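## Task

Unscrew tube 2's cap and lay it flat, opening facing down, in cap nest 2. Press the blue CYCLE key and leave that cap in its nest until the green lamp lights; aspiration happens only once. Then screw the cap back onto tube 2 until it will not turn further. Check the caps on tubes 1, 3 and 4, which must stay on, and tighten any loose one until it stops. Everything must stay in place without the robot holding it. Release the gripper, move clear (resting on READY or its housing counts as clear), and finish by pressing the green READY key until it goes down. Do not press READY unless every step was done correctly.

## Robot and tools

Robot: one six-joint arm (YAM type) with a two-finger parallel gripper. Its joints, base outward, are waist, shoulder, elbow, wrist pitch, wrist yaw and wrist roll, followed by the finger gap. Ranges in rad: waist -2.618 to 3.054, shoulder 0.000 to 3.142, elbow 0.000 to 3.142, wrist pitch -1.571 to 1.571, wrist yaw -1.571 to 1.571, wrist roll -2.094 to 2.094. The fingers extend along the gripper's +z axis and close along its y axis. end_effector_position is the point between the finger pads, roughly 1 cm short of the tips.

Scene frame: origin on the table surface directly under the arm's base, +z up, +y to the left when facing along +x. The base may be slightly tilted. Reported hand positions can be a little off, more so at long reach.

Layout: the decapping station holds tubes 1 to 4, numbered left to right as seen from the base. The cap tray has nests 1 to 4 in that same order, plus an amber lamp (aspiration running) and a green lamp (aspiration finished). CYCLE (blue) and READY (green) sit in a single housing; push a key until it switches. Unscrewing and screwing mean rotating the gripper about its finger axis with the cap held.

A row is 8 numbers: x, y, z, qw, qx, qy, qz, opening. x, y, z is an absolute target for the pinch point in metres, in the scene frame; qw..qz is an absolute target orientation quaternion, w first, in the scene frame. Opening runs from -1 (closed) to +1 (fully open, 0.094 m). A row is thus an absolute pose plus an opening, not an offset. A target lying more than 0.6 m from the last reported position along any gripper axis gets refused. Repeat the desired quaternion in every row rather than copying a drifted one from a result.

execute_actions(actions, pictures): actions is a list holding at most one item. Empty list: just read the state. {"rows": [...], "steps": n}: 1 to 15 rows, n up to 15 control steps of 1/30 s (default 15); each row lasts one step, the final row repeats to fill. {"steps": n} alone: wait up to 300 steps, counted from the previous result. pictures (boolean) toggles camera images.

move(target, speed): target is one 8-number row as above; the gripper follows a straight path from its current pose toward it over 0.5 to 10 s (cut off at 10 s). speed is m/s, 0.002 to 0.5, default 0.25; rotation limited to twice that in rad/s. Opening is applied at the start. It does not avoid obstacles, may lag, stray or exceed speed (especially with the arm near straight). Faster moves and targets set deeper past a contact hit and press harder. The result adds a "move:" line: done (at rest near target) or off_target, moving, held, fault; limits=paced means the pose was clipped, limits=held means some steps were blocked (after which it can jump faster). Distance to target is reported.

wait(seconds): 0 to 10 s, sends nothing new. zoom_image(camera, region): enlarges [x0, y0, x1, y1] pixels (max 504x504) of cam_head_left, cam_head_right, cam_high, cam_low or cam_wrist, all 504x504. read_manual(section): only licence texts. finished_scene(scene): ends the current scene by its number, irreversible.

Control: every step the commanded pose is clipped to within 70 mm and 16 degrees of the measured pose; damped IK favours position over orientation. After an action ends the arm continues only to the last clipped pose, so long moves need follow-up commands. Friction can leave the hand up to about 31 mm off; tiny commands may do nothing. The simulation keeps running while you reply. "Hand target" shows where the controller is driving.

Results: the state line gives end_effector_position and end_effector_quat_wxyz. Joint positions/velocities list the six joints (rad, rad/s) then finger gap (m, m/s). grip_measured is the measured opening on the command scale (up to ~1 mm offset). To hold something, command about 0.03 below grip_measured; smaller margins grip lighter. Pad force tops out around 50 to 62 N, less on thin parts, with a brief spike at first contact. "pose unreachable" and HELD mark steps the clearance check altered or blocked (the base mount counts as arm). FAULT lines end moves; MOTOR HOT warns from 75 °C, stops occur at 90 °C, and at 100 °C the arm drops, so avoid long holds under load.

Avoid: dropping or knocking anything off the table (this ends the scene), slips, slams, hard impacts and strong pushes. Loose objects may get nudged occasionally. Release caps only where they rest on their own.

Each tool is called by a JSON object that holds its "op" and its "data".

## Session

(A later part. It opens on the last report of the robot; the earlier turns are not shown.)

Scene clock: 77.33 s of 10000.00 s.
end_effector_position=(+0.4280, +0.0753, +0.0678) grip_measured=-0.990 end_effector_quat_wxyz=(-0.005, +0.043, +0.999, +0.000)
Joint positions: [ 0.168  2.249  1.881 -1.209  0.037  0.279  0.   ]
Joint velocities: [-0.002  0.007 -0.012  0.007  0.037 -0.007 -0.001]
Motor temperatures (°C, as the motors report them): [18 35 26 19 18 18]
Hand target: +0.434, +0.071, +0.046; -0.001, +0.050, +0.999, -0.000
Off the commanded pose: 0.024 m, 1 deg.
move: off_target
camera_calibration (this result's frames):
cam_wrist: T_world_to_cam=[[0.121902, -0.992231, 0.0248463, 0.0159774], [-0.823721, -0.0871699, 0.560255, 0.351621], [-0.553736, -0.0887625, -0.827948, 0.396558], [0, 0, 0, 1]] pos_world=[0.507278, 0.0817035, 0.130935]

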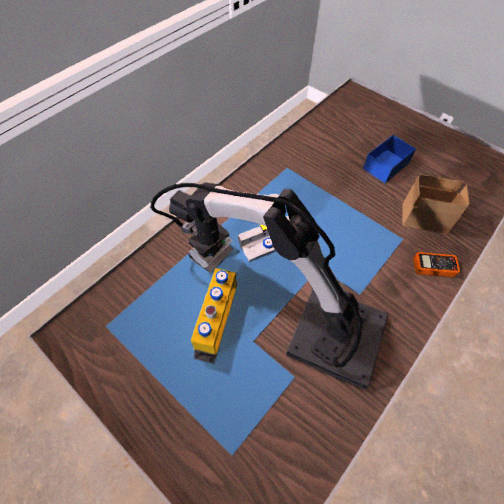

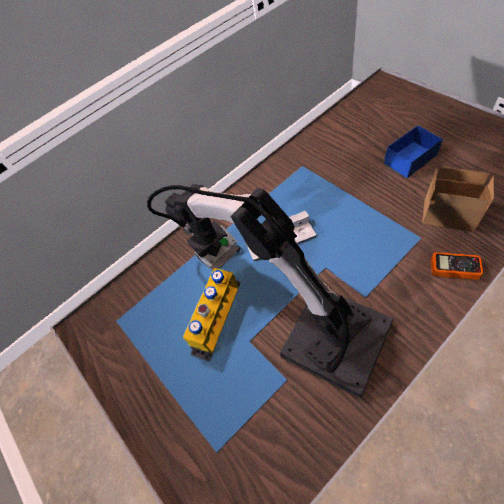

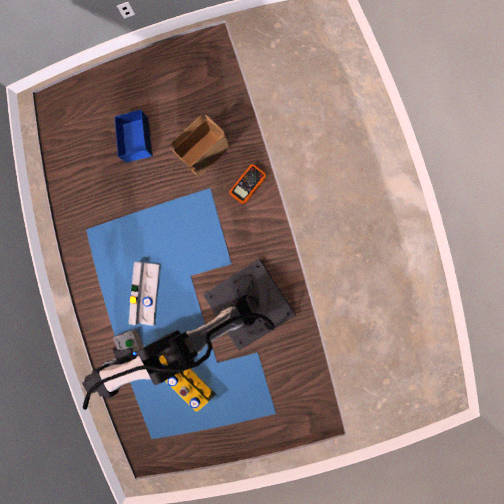

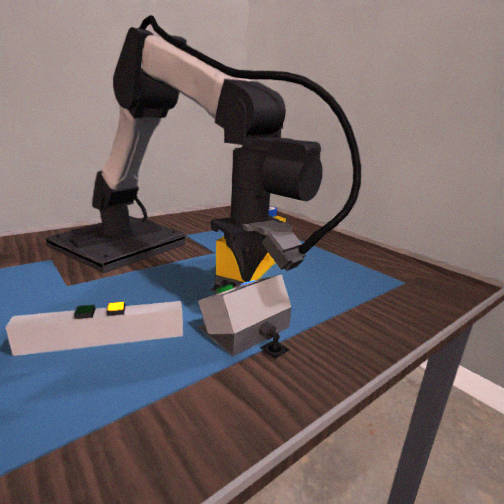

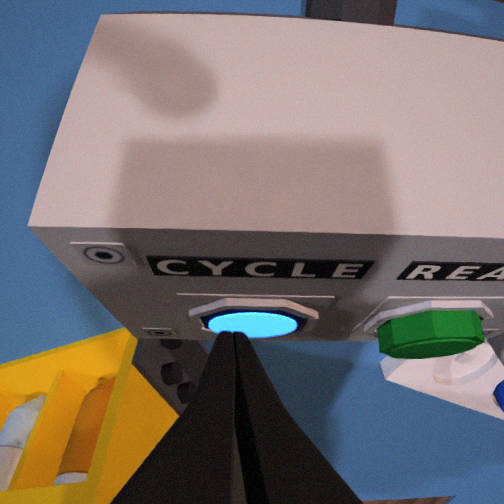

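{"op": "move", "data": {"target": [0.425,0.07,0.115,0,0.05,0.999,0,-1], "speed": 0.08}}

{"op": "move", "data": {"target": [0.344,-0.100,0.085,0,0.195,0.981,0,-0.08], "speed": 0.12}}

{"op": "move", "data": {"target": [0.344,-0.100,0.045,0,0.195,0.981,0,-0.08], "speed": 0.03}}

Scene clock: 79.77 s of 10000.00 s.
end_effector_position=(+0.4238, +0.0731, +0.1043) grip_measured=-0.990 end_effector_quat_wxyz=(-0.010, +0.043, +0.999, -0.001)
Joint positions: [ 0.168  2.228  1.992 -1.35   0.037  0.279  0.   ]
Joint velocities: [-0.002  0.002 -0.007 -0.037 -0.007 -0.037  0.   ]
Motor temperatures (°C, as the motors report them): [18 35 26 19 18 18]
Hand target: +0.426, +0.070, +0.115; +0.000, +0.050, +0.999, +0.000
Off the commanded pose: 0.011 m, 1 deg.
move: off_target
camera_calibration (this result's frames):
cam_wrist: T_world_to_cam=[[0.122507, -0.992159, 0.024753, 0.0131683], [-0.818329, -0.0868689, 0.568148, 0.324446], [-0.561543, -0.0898582, -0.822554, 0.427071], [0, 0, 0, 1]] pos_world=[0.503709, 0.0796251, 0.16663]

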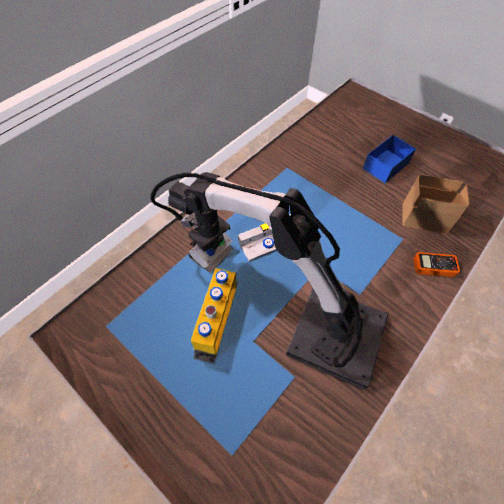

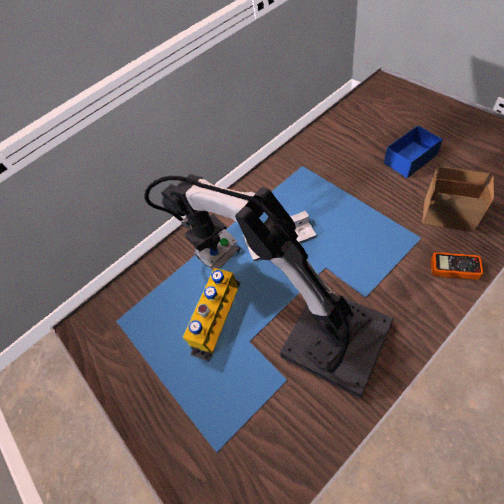

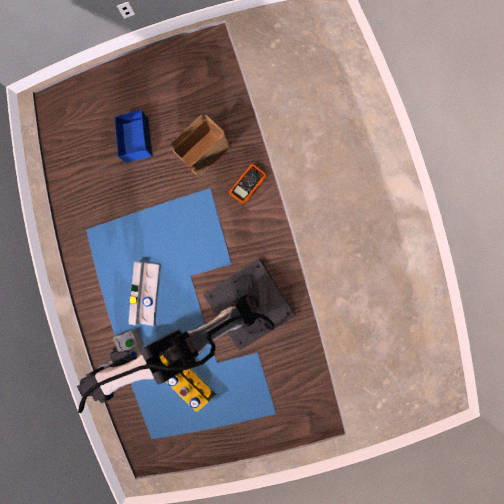

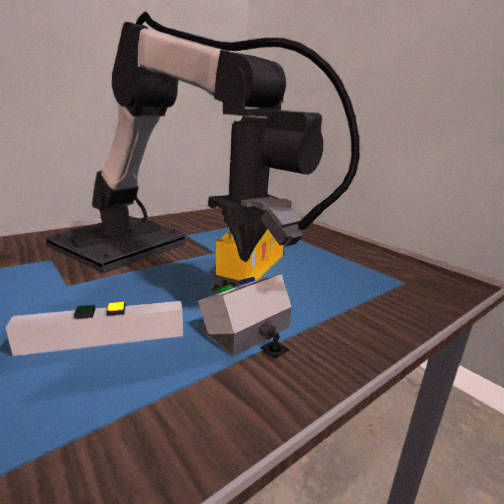

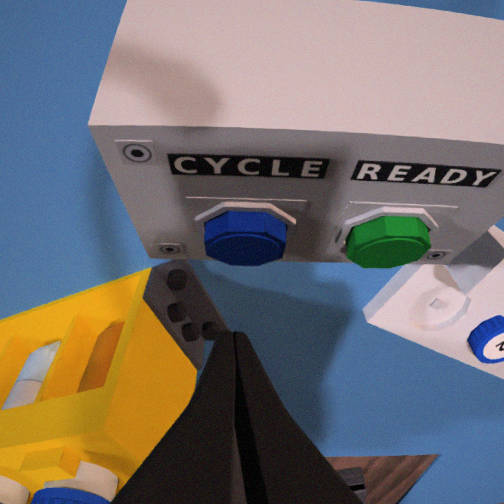

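Scene clock: 81.73 s of 10000.00 s.
end_effector_position=(+0.3444, -0.1014, +0.0821) grip_measured=-0.082 end_effector_quat_wxyz=(-0.012, +0.201, +0.980, +0.000)
Joint positions: [-0.288  1.927  1.472 -1.118  0.036  0.14   0.043]
Joint velocities: [-0.007 -0.002 -0.002  0.022  0.022 -0.051 -0.   ]
Motor temperatures (°C, as the motors report them): [18 36 26 19 18 18]
Hand target: +0.346, -0.101, +0.086; +0.000, +0.195, +0.981, +0.002
Off the commanded pose: 0.003 m, 2 deg.
move: done
camera_calibration (this result's frames):
cam_wrist: T_world_to_cam=[[-0.194435, -0.980558, 0.026493, -0.0395662], [-0.801792, 0.174431, 0.57158, 0.277449], [-0.565088, 0.0898934, -0.820118, 0.367836], [0, 0, 0, 1]] pos_world=[0.422623, -0.120259, 0.144133]

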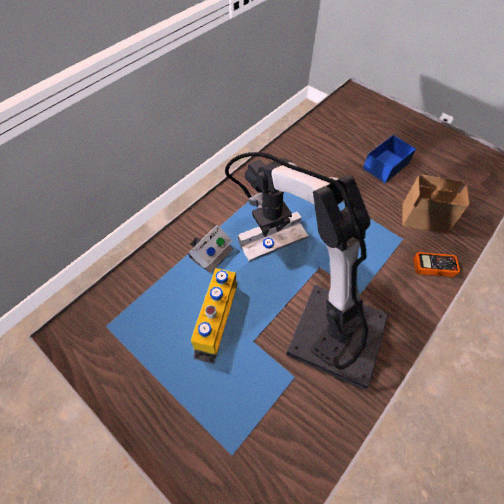

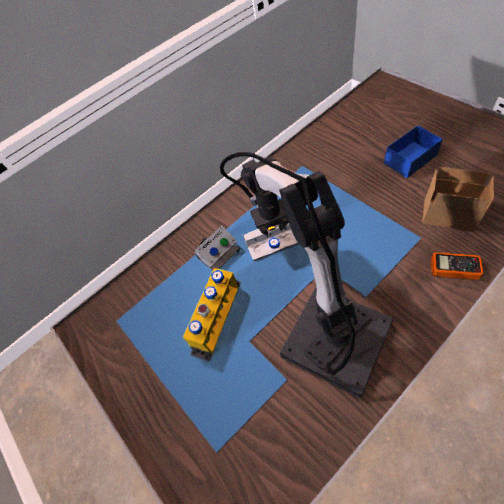

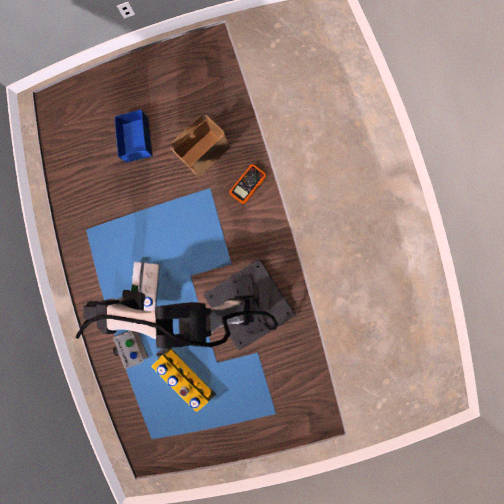

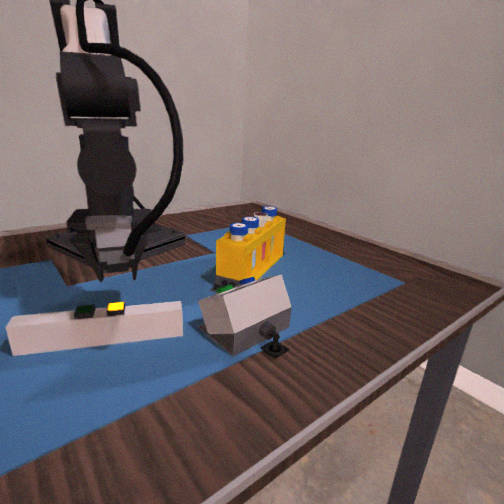

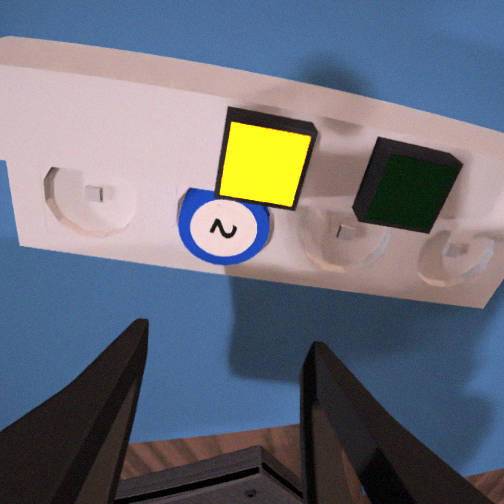

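Scene clock: 83.37 s of 10000.00 s.
end_effector_position=(+0.3447, -0.1005, +0.0536) grip_measured=-0.082 end_effector_quat_wxyz=(+0.006, +0.200, +0.980, -0.001)
Joint positions: [-0.288  1.927  1.353 -0.965  0.036  0.138  0.043]
Joint velocities: [-0.012 -0.002  0.007  0.037 -0.051 -0.037  0.001]
Motor temperatures (°C, as the motors report them): [18 36 26 19 18 18]
Hand target: +0.343, -0.100, +0.045; -0.000, +0.195, +0.981, +0.000
Off the commanded pose: 0.009 m, 1 deg.
move: done
camera_calibration (this result's frames):
cam_wrist: T_world_to_cam=[[-0.19396, -0.980583, 0.0289103, -0.0381289], [-0.82111, 0.178401, 0.542173, 0.302482], [-0.536803, 0.0814215, -0.839769, 0.334948], [0, 0, 0, 1]] pos_world=[0.420777, -0.118624, 0.118384]

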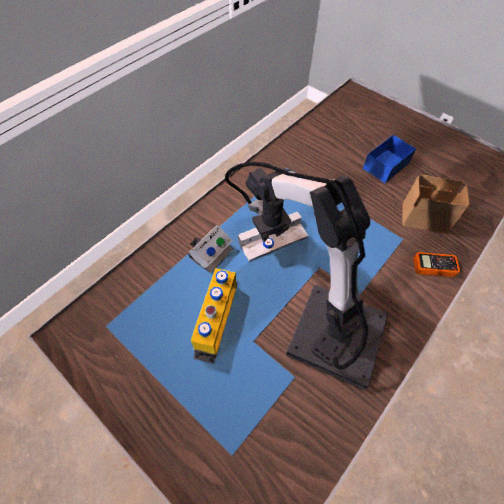

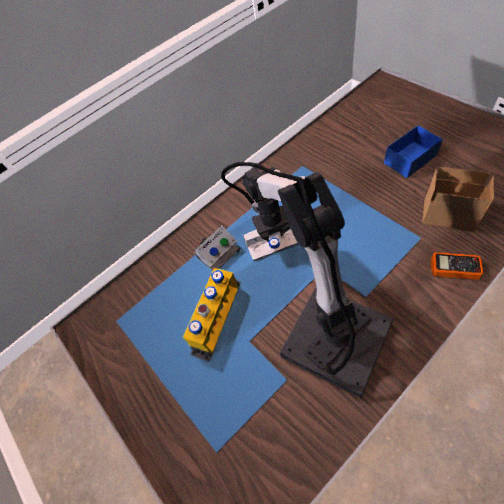

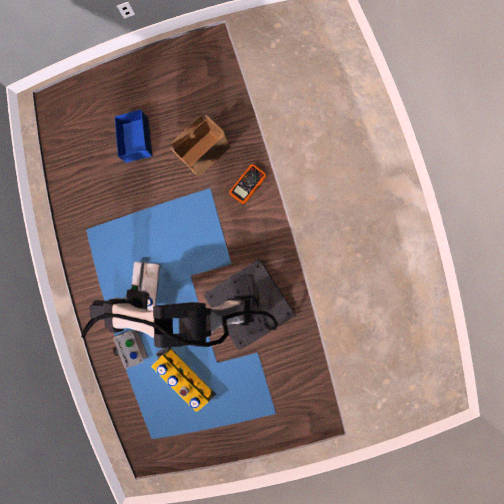

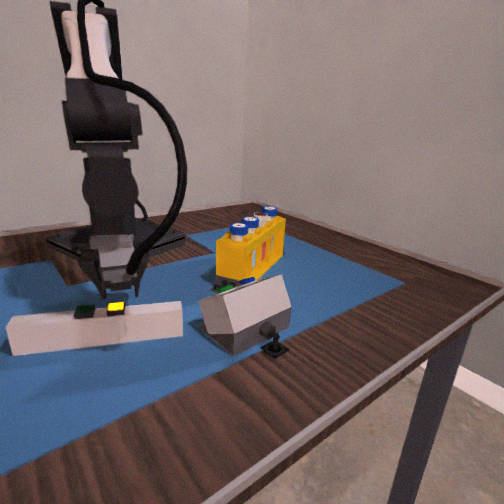

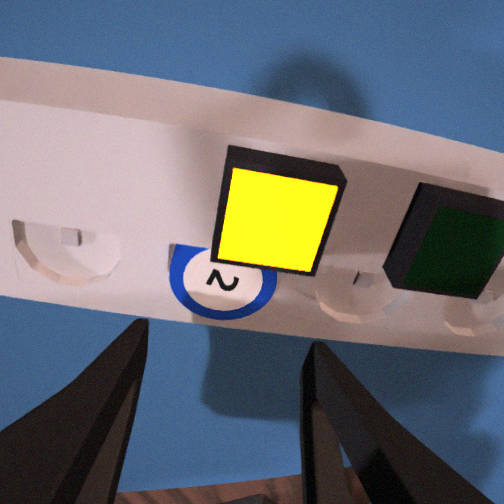

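{"op": "wait", "data": {"seconds": 2}}

Scene clock: 85.63 s of 10000.00 s.
end_effector_position=(+0.3451, -0.1006, +0.0536) grip_measured=-0.082 end_effector_quat_wxyz=(+0.006, +0.200, +0.980, -0.001)
Joint positions: [-0.288  1.927  1.353 -0.963  0.036  0.138  0.043]
Joint velocities: [-0.012 -0.012 -0.002  0.066  0.037 -0.007 -0.002]
Motor temperatures (°C, as the motors report them): [18 35 26 19 18 18]
Hand target: +0.343, -0.100, +0.045; -0.000, +0.195, +0.981, +0.000
Off the commanded pose: 0.009 m, 1 deg.
Steps of this call (steps 1 to 68: nothing new was sent). Readings (end_effector_position):
1: (+0.3448, -0.1005, +0.0536)
2: (+0.3449, -0.1006, +0.0536)
4: (+0.3450, -0.1006, +0.0536)
8: (+0.3451, -0.1006, +0.0536)
68: the state above
camera_calibration (this result's frames):
cam_wrist: T_world_to_cam=[[-0.194054, -0.980562, 0.0290153, -0.038126], [-0.821898, 0.17866, 0.540893, 0.303161], [-0.535562, 0.081115, -0.840591, 0.334739], [0, 0, 0, 1]] pos_world=[0.421043, -0.1187, 0.118507]

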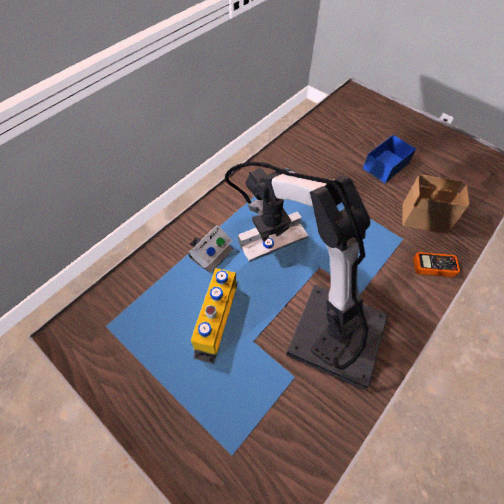

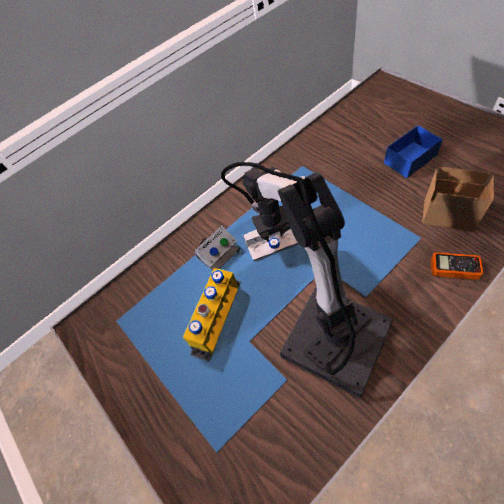

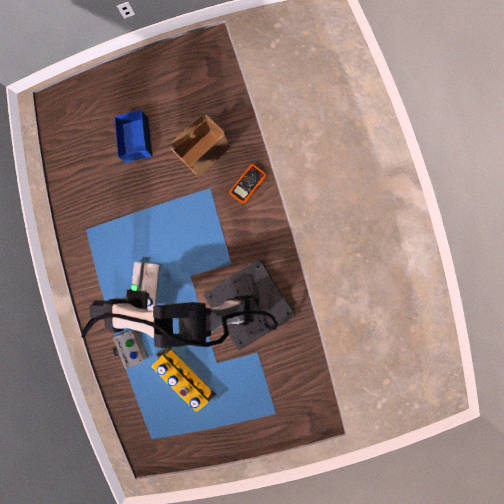

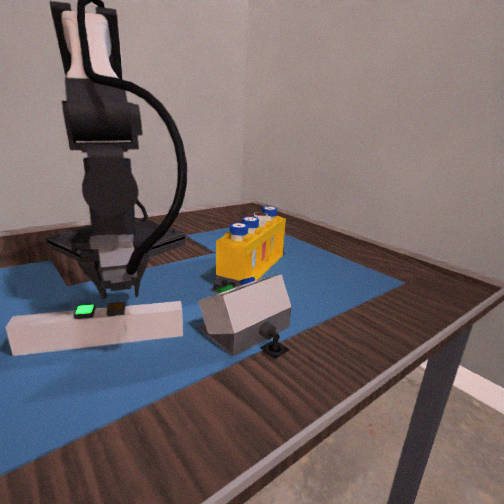

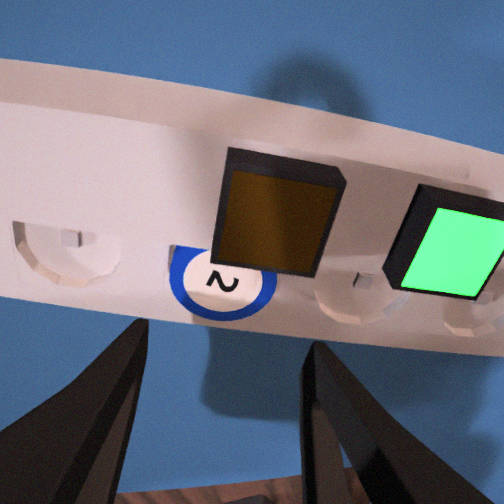

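{"op": "move", "data": {"target": [0.344,-0.096,0.011,0,0.195,0.981,0,-0.08], "speed": 0.03}}

{"op": "execute_actions", "data": {"actions": [{"rows":[[0.345,-0.0975,0.018,0,0.195,0.981,0,-0.33]],"steps":8}], "pictures": false}}

{"op": "move", "data": {"target": [0.343,-0.097,0.08,0,0.195,0.981,0,-0.33], "speed": 0.06}}

Scene clock: 88.17 s of 10000.00 s.
end_effector_position=(+0.3439, -0.0991, +0.0195) grip_measured=-0.082 end_effector_quat_wxyz=(+0.003, +0.200, +0.980, -0.001)
Joint positions: [-0.288  1.978  1.281 -0.845  0.036  0.138  0.043]
Joint velocities: [ 0.002 -0.017 -0.007  0.007  0.037 -0.051  0.   ]
Motor temperatures (°C, as the motors report them): [18 35 26 19 18 18]
Hand target: +0.343, -0.096, +0.011; +0.000, +0.195, +0.981, -0.000
Off the commanded pose: 0.009 m, 1 deg.
move: done
camera_calibration (this result's frames):
cam_wrist: T_world_to_cam=[[-0.193679, -0.980648, 0.0285945, -0.0359916], [-0.818735, 0.177622, 0.546007, 0.318994], [-0.540519, 0.0823388, -0.837293, 0.307109], [0, 0, 0, 1]] pos_world=[0.420199, -0.117242, 0.0839962]

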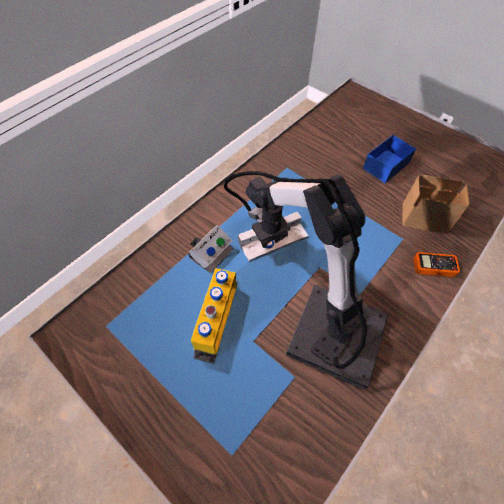

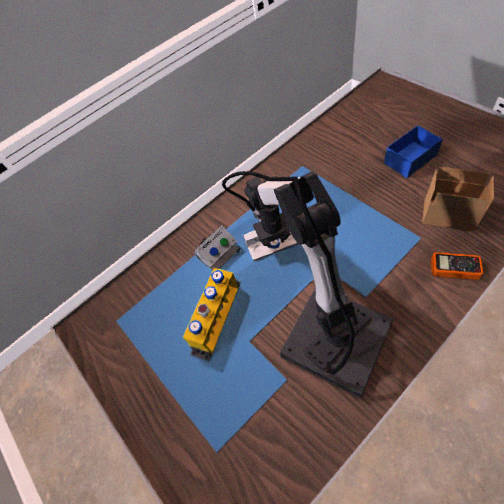

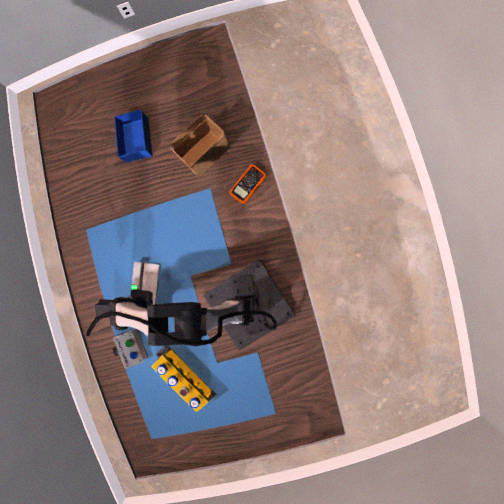

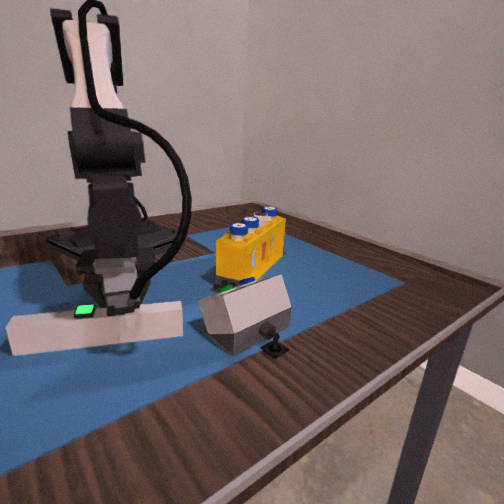

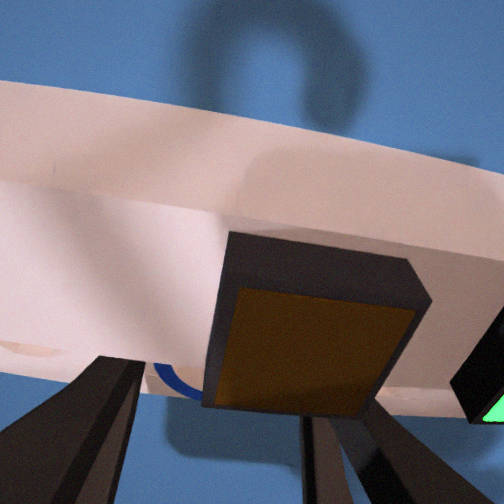

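Scene clock: 88.43 s of 10000.00 s.
end_effector_position=(+0.3443, -0.0974, +0.0196) grip_measured=-0.310 end_effector_quat_wxyz=(+0.004, +0.199, +0.980, +0.003)
Joint positions: [-0.287  1.978  1.281 -0.845  0.029  0.138  0.032]
Joint velocities: [ 0.007  0.002  0.007 -0.051 -0.022  0.007 -0.001]
Motor temperatures (°C, as the motors report them): [18 35 26 19 18 18]
Hand target: +0.345, -0.098, +0.018; +0.000, +0.195, +0.981, -0.000
Off the commanded pose: 0.002 m, 1 deg.
Steps of this call (steps 1 to 8: all 8 steps of this action). Readings (end_effector_position):
1: (+0.3439, -0.0991, +0.0195)
2: (+0.3443, -0.0975, +0.0196)
4: (+0.3443, -0.0973, +0.0196)
8: the state above

Scene clock: 90.17 s of 10000.00 s.
end_effector_position=(+0.3400, -0.0979, +0.0695) grip_measured=-0.310 end_effector_quat_wxyz=(-0.011, +0.199, +0.980, +0.004)
Joint positions: [-0.287  1.919  1.409 -1.063  0.028  0.138  0.032]
Joint velocities: [ 0.007 -0.007  0.012 -0.022  0.11   0.022  0.   ]
Motor temperatures (°C, as the motors report them): [18 35 26 19 18 18]
Hand target: +0.344, -0.097, +0.080; -0.000, +0.195, +0.981, +0.000
Off the commanded pose: 0.011 m, 1 deg.
move: off_target
camera_calibration (this result's frames):
cam_wrist: T_world_to_cam=[[-0.190587, -0.981489, 0.0188475, -0.0374647], [-0.804071, 0.167092, 0.57057, 0.280642], [-0.563157, 0.0935883, -0.821033, 0.354409], [0, 0, 0, 1]] pos_world=[0.418104, -0.116833, 0.131562]

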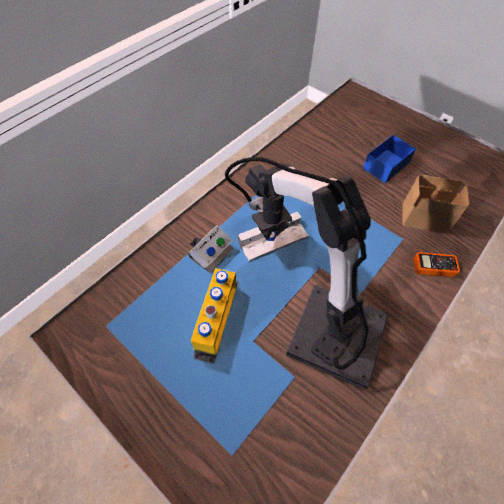

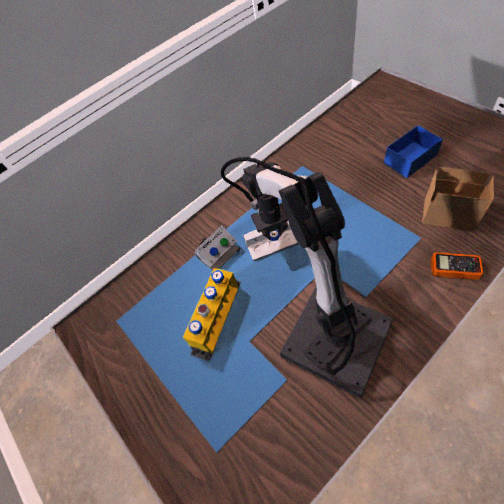

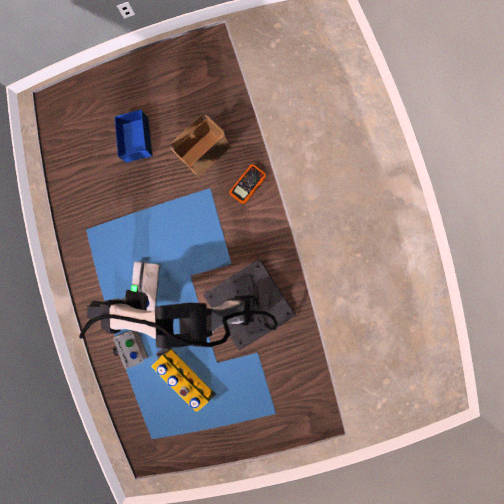

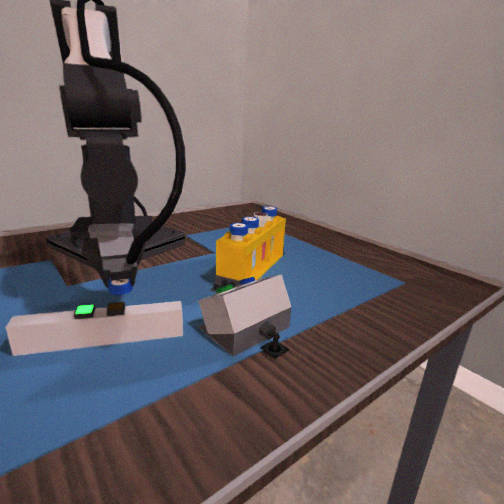

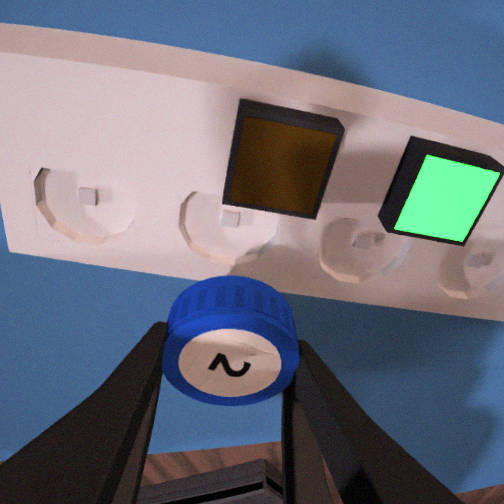

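{"op": "move", "data": {"target": [0.33,-0.03,0.175,0,0.0,1,0,-0.34], "speed": 0.25}}

{"op": "move", "data": {"target": [0.2835,0.2175,0.17,0,-0.843,0.537,0,-0.34], "speed": 0.35}}

{"op": "move", "data": {"target": [0.2835,0.2175,0.142,0,-0.843,0.537,0,-0.34], "speed": 0.04}}

Scene clock: 92.87 s of 10000.00 s.
end_effector_position=(+0.3307, -0.0299, +0.1670) grip_measured=-0.310 end_effector_quat_wxyz=(-0.009, +0.007, +1.000, +0.003)
Joint positions: [-0.081  1.798  1.63  -1.408  0.033 -0.043  0.032]
Joint velocities: [-0.012 -0.032 -0.007  0.037  0.095  0.007 -0.   ]
Motor temperatures (°C, as the motors report them): [18 36 27 19 18 18]
Hand target: +0.331, -0.030, +0.175; -0.000, -0.000, +1.000, -0.001
Off the commanded pose: 0.008 m, 1 deg.
move: done
camera_calibration (this result's frames):
cam_wrist: T_world_to_cam=[[0.192498, -0.981142, 0.0174765, -0.100847], [-0.81134, -0.149115, 0.565236, 0.199979], [-0.55197, -0.122986, -0.824744, 0.413314], [0, 0, 0, 1]] pos_world=[0.409801, -0.0182931, 0.229606]

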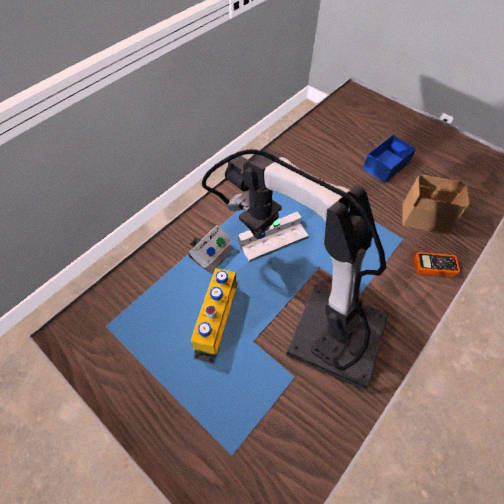

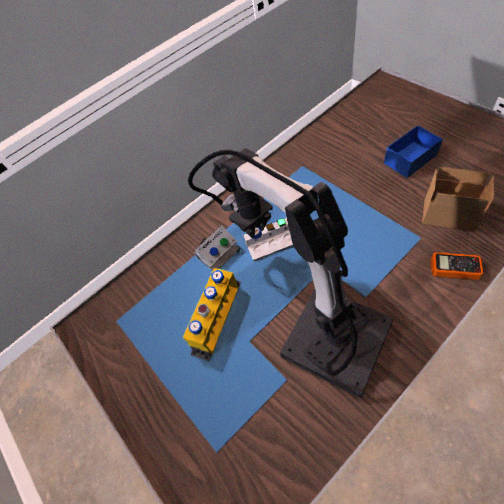

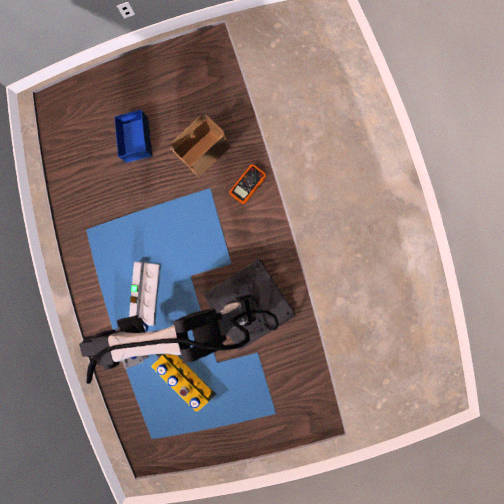

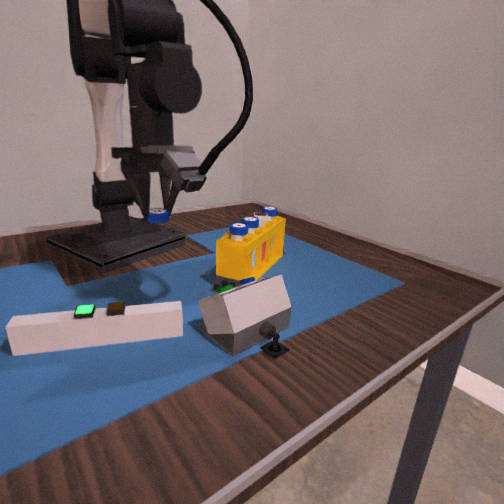

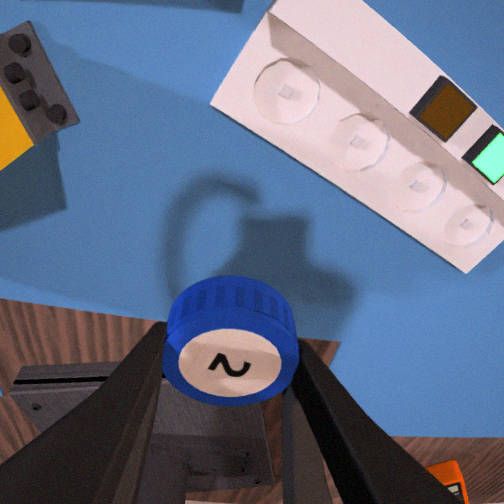

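Scene clock: 96.33 s of 10000.00 s.
end_effector_position=(+0.2794, +0.2162, +0.1696) grip_measured=-0.310 end_effector_quat_wxyz=(-0.000, +0.839, -0.544, +0.002)
Joint positions: [ 0.669  1.907  1.741 -1.419  0.041 -1.297  0.032]
Joint velocities: [ 0.007  0.012 -0.007 -0.007  0.007  0.095 -0.001]
Motor temperatures (°C, as the motors report them): [18 36 27 19 18 18]
Hand target: +0.280, +0.218, +0.170; +0.004, +0.843, -0.537, +0.001
Off the commanded pose: 0.004 m, 1 deg.
move: done
camera_calibration (this result's frames):
cam_wrist: T_world_to_cam=[[0.809577, 0.586288, 0.0291741, -0.362831], [0.475026, -0.683518, 0.554214, -0.048395], [0.34487, -0.434821, -0.831863, 0.235431], [0, 0, 0, 1]] pos_world=[0.235535, 0.282015, 0.233253]

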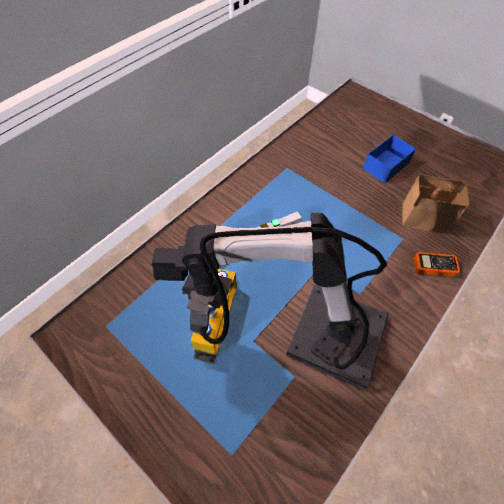

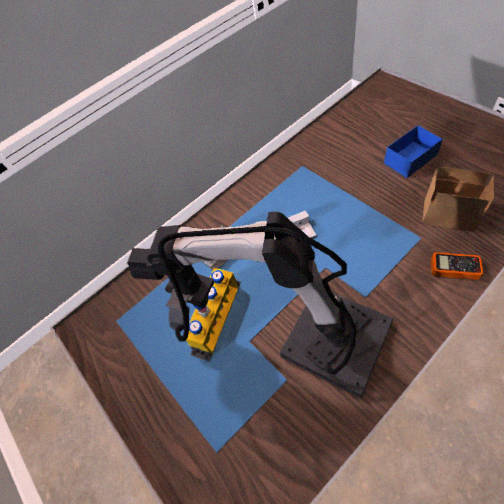

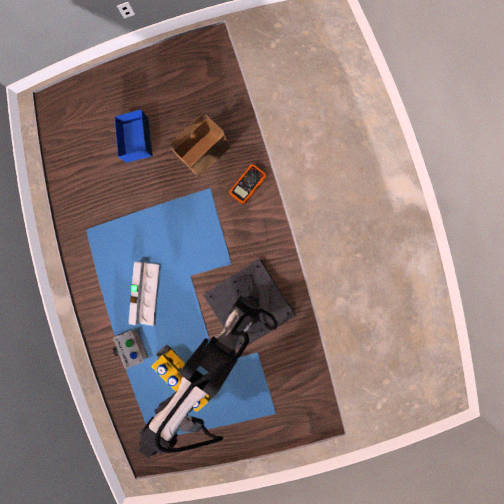

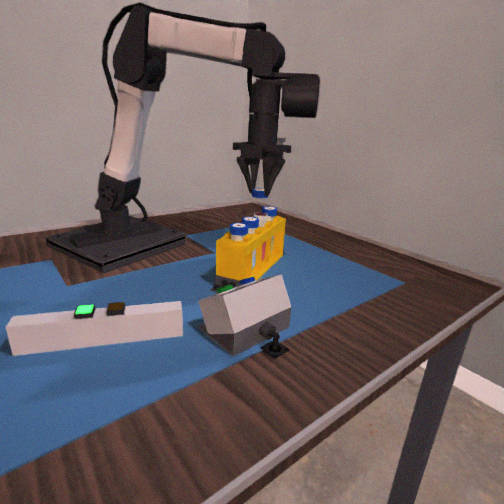

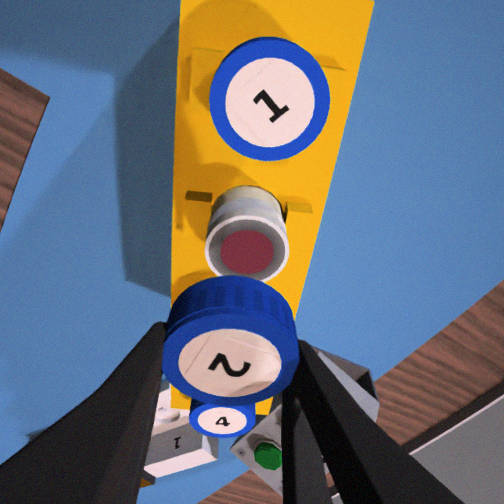

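Scene clock: 97.43 s of 10000.00 s.
end_effector_position=(+0.2812, +0.2186, +0.1493) grip_measured=-0.310 end_effector_quat_wxyz=(-0.004, +0.843, -0.538, +0.003)
Joint positions: [ 0.669  1.907  1.661 -1.331  0.041 -1.312  0.032]
Joint velocities: [ 0.002 -0.002 -0.002  0.037 -0.007  0.007 -0.001]
Motor temperatures (°C, as the motors report them): [18 35 27 19 18 18]
Hand target: +0.283, +0.217, +0.142; -0.000, +0.843, -0.537, -0.000
Off the commanded pose: 0.008 m, 1 deg.
move: done
camera_calibration (this result's frames):
cam_wrist: T_world_to_cam=[[0.800514, 0.598186, 0.0367364, -0.366252], [0.481968, -0.678996, 0.553779, -0.0392171], [0.356207, -0.425602, -0.831853, 0.213839], [0, 0, 0, 1]] pos_world=[0.23592, 0.283469, 0.213055]

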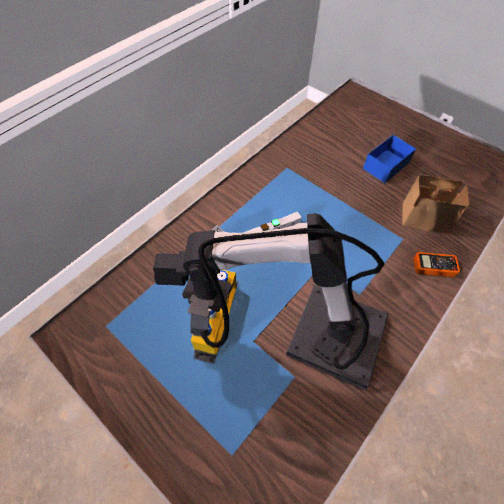

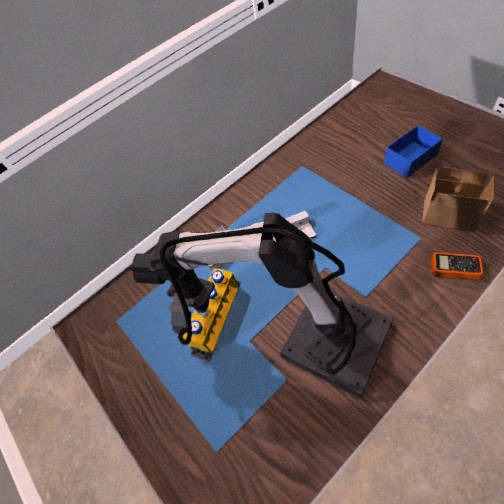

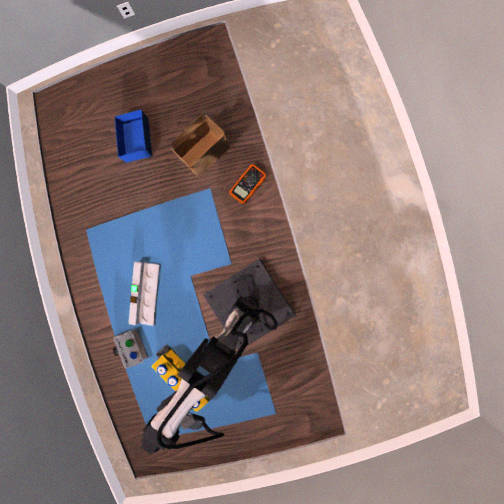

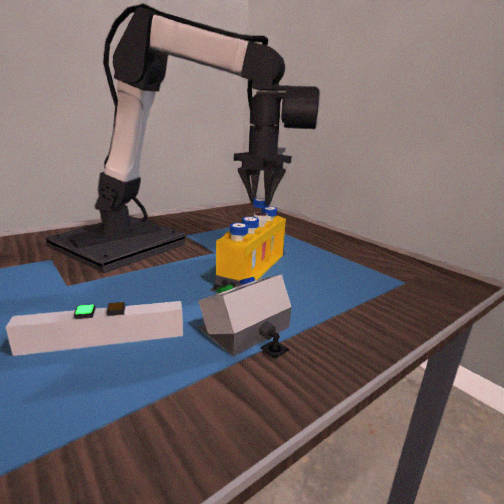

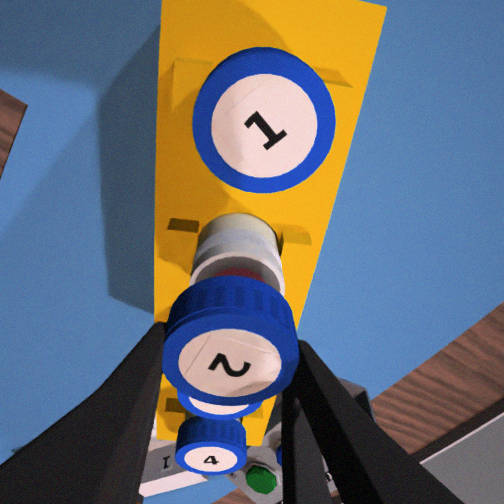

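{"op": "move", "data": {"target": [0.286,0.2155,0.117,0,-0.843,0.537,0,-0.34], "speed": 0.015}}

Scene clock: 100.20 s of 10000.00 s.
end_effector_position=(+0.2840, +0.2169, +0.1273) grip_measured=-0.310 end_effector_quat_wxyz=(-0.008, +0.843, -0.538, +0.004)
Joint positions: [ 0.658  1.907  1.574 -1.236  0.041 -1.324  0.032]
Joint velocities: [-0.007 -0.007  0.007 -0.022  0.037  0.081  0.   ]
Motor temperatures (°C, as the motors report them): [18 35 27 19 18 18]
Hand target: +0.285, +0.215, +0.117; +0.000, +0.843, -0.537, -0.000
Off the commanded pose: 0.011 m, 1 deg.
move: off_target
camera_calibration (this result's frames):
cam_wrist: T_world_to_cam=[[0.800229, 0.598086, 0.0438966, -0.367445], [0.478977, -0.681475, 0.553328, -0.0281225], [0.360852, -0.421764, -0.831806, 0.191608], [0, 0, 0, 1]] pos_world=[0.238368, 0.281412, 0.191071]

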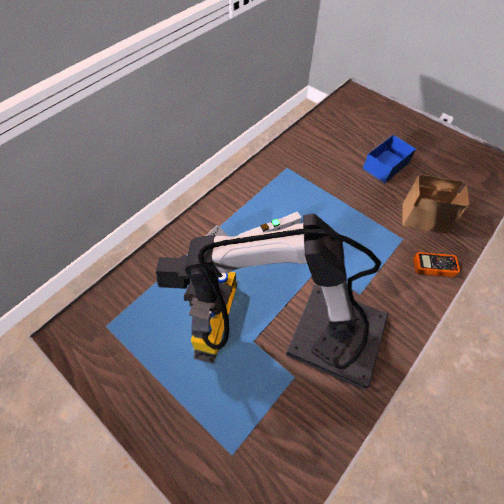

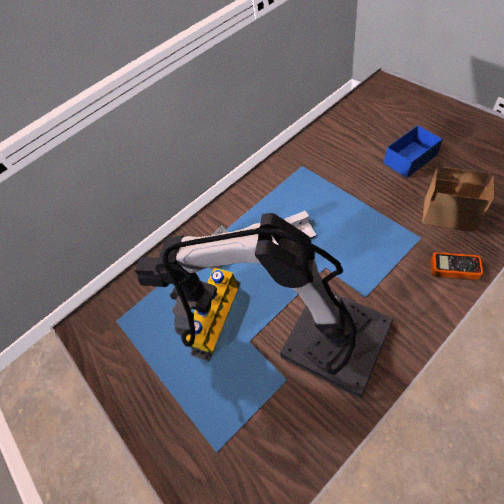

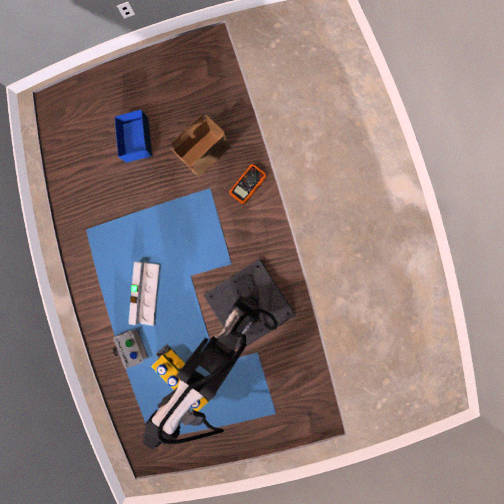

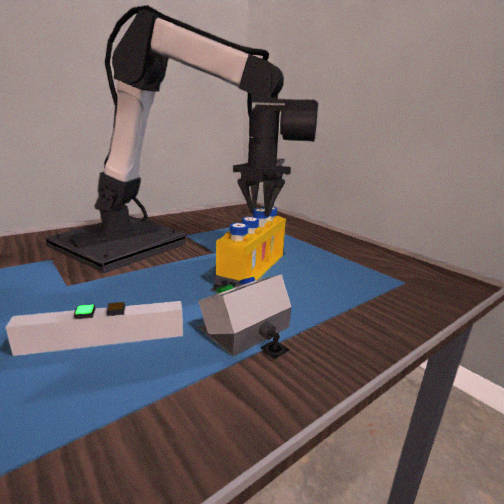

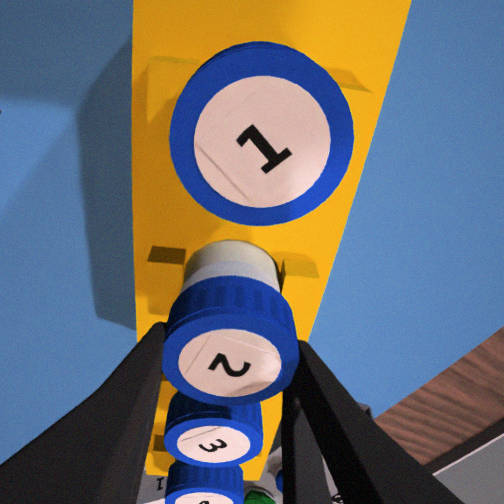

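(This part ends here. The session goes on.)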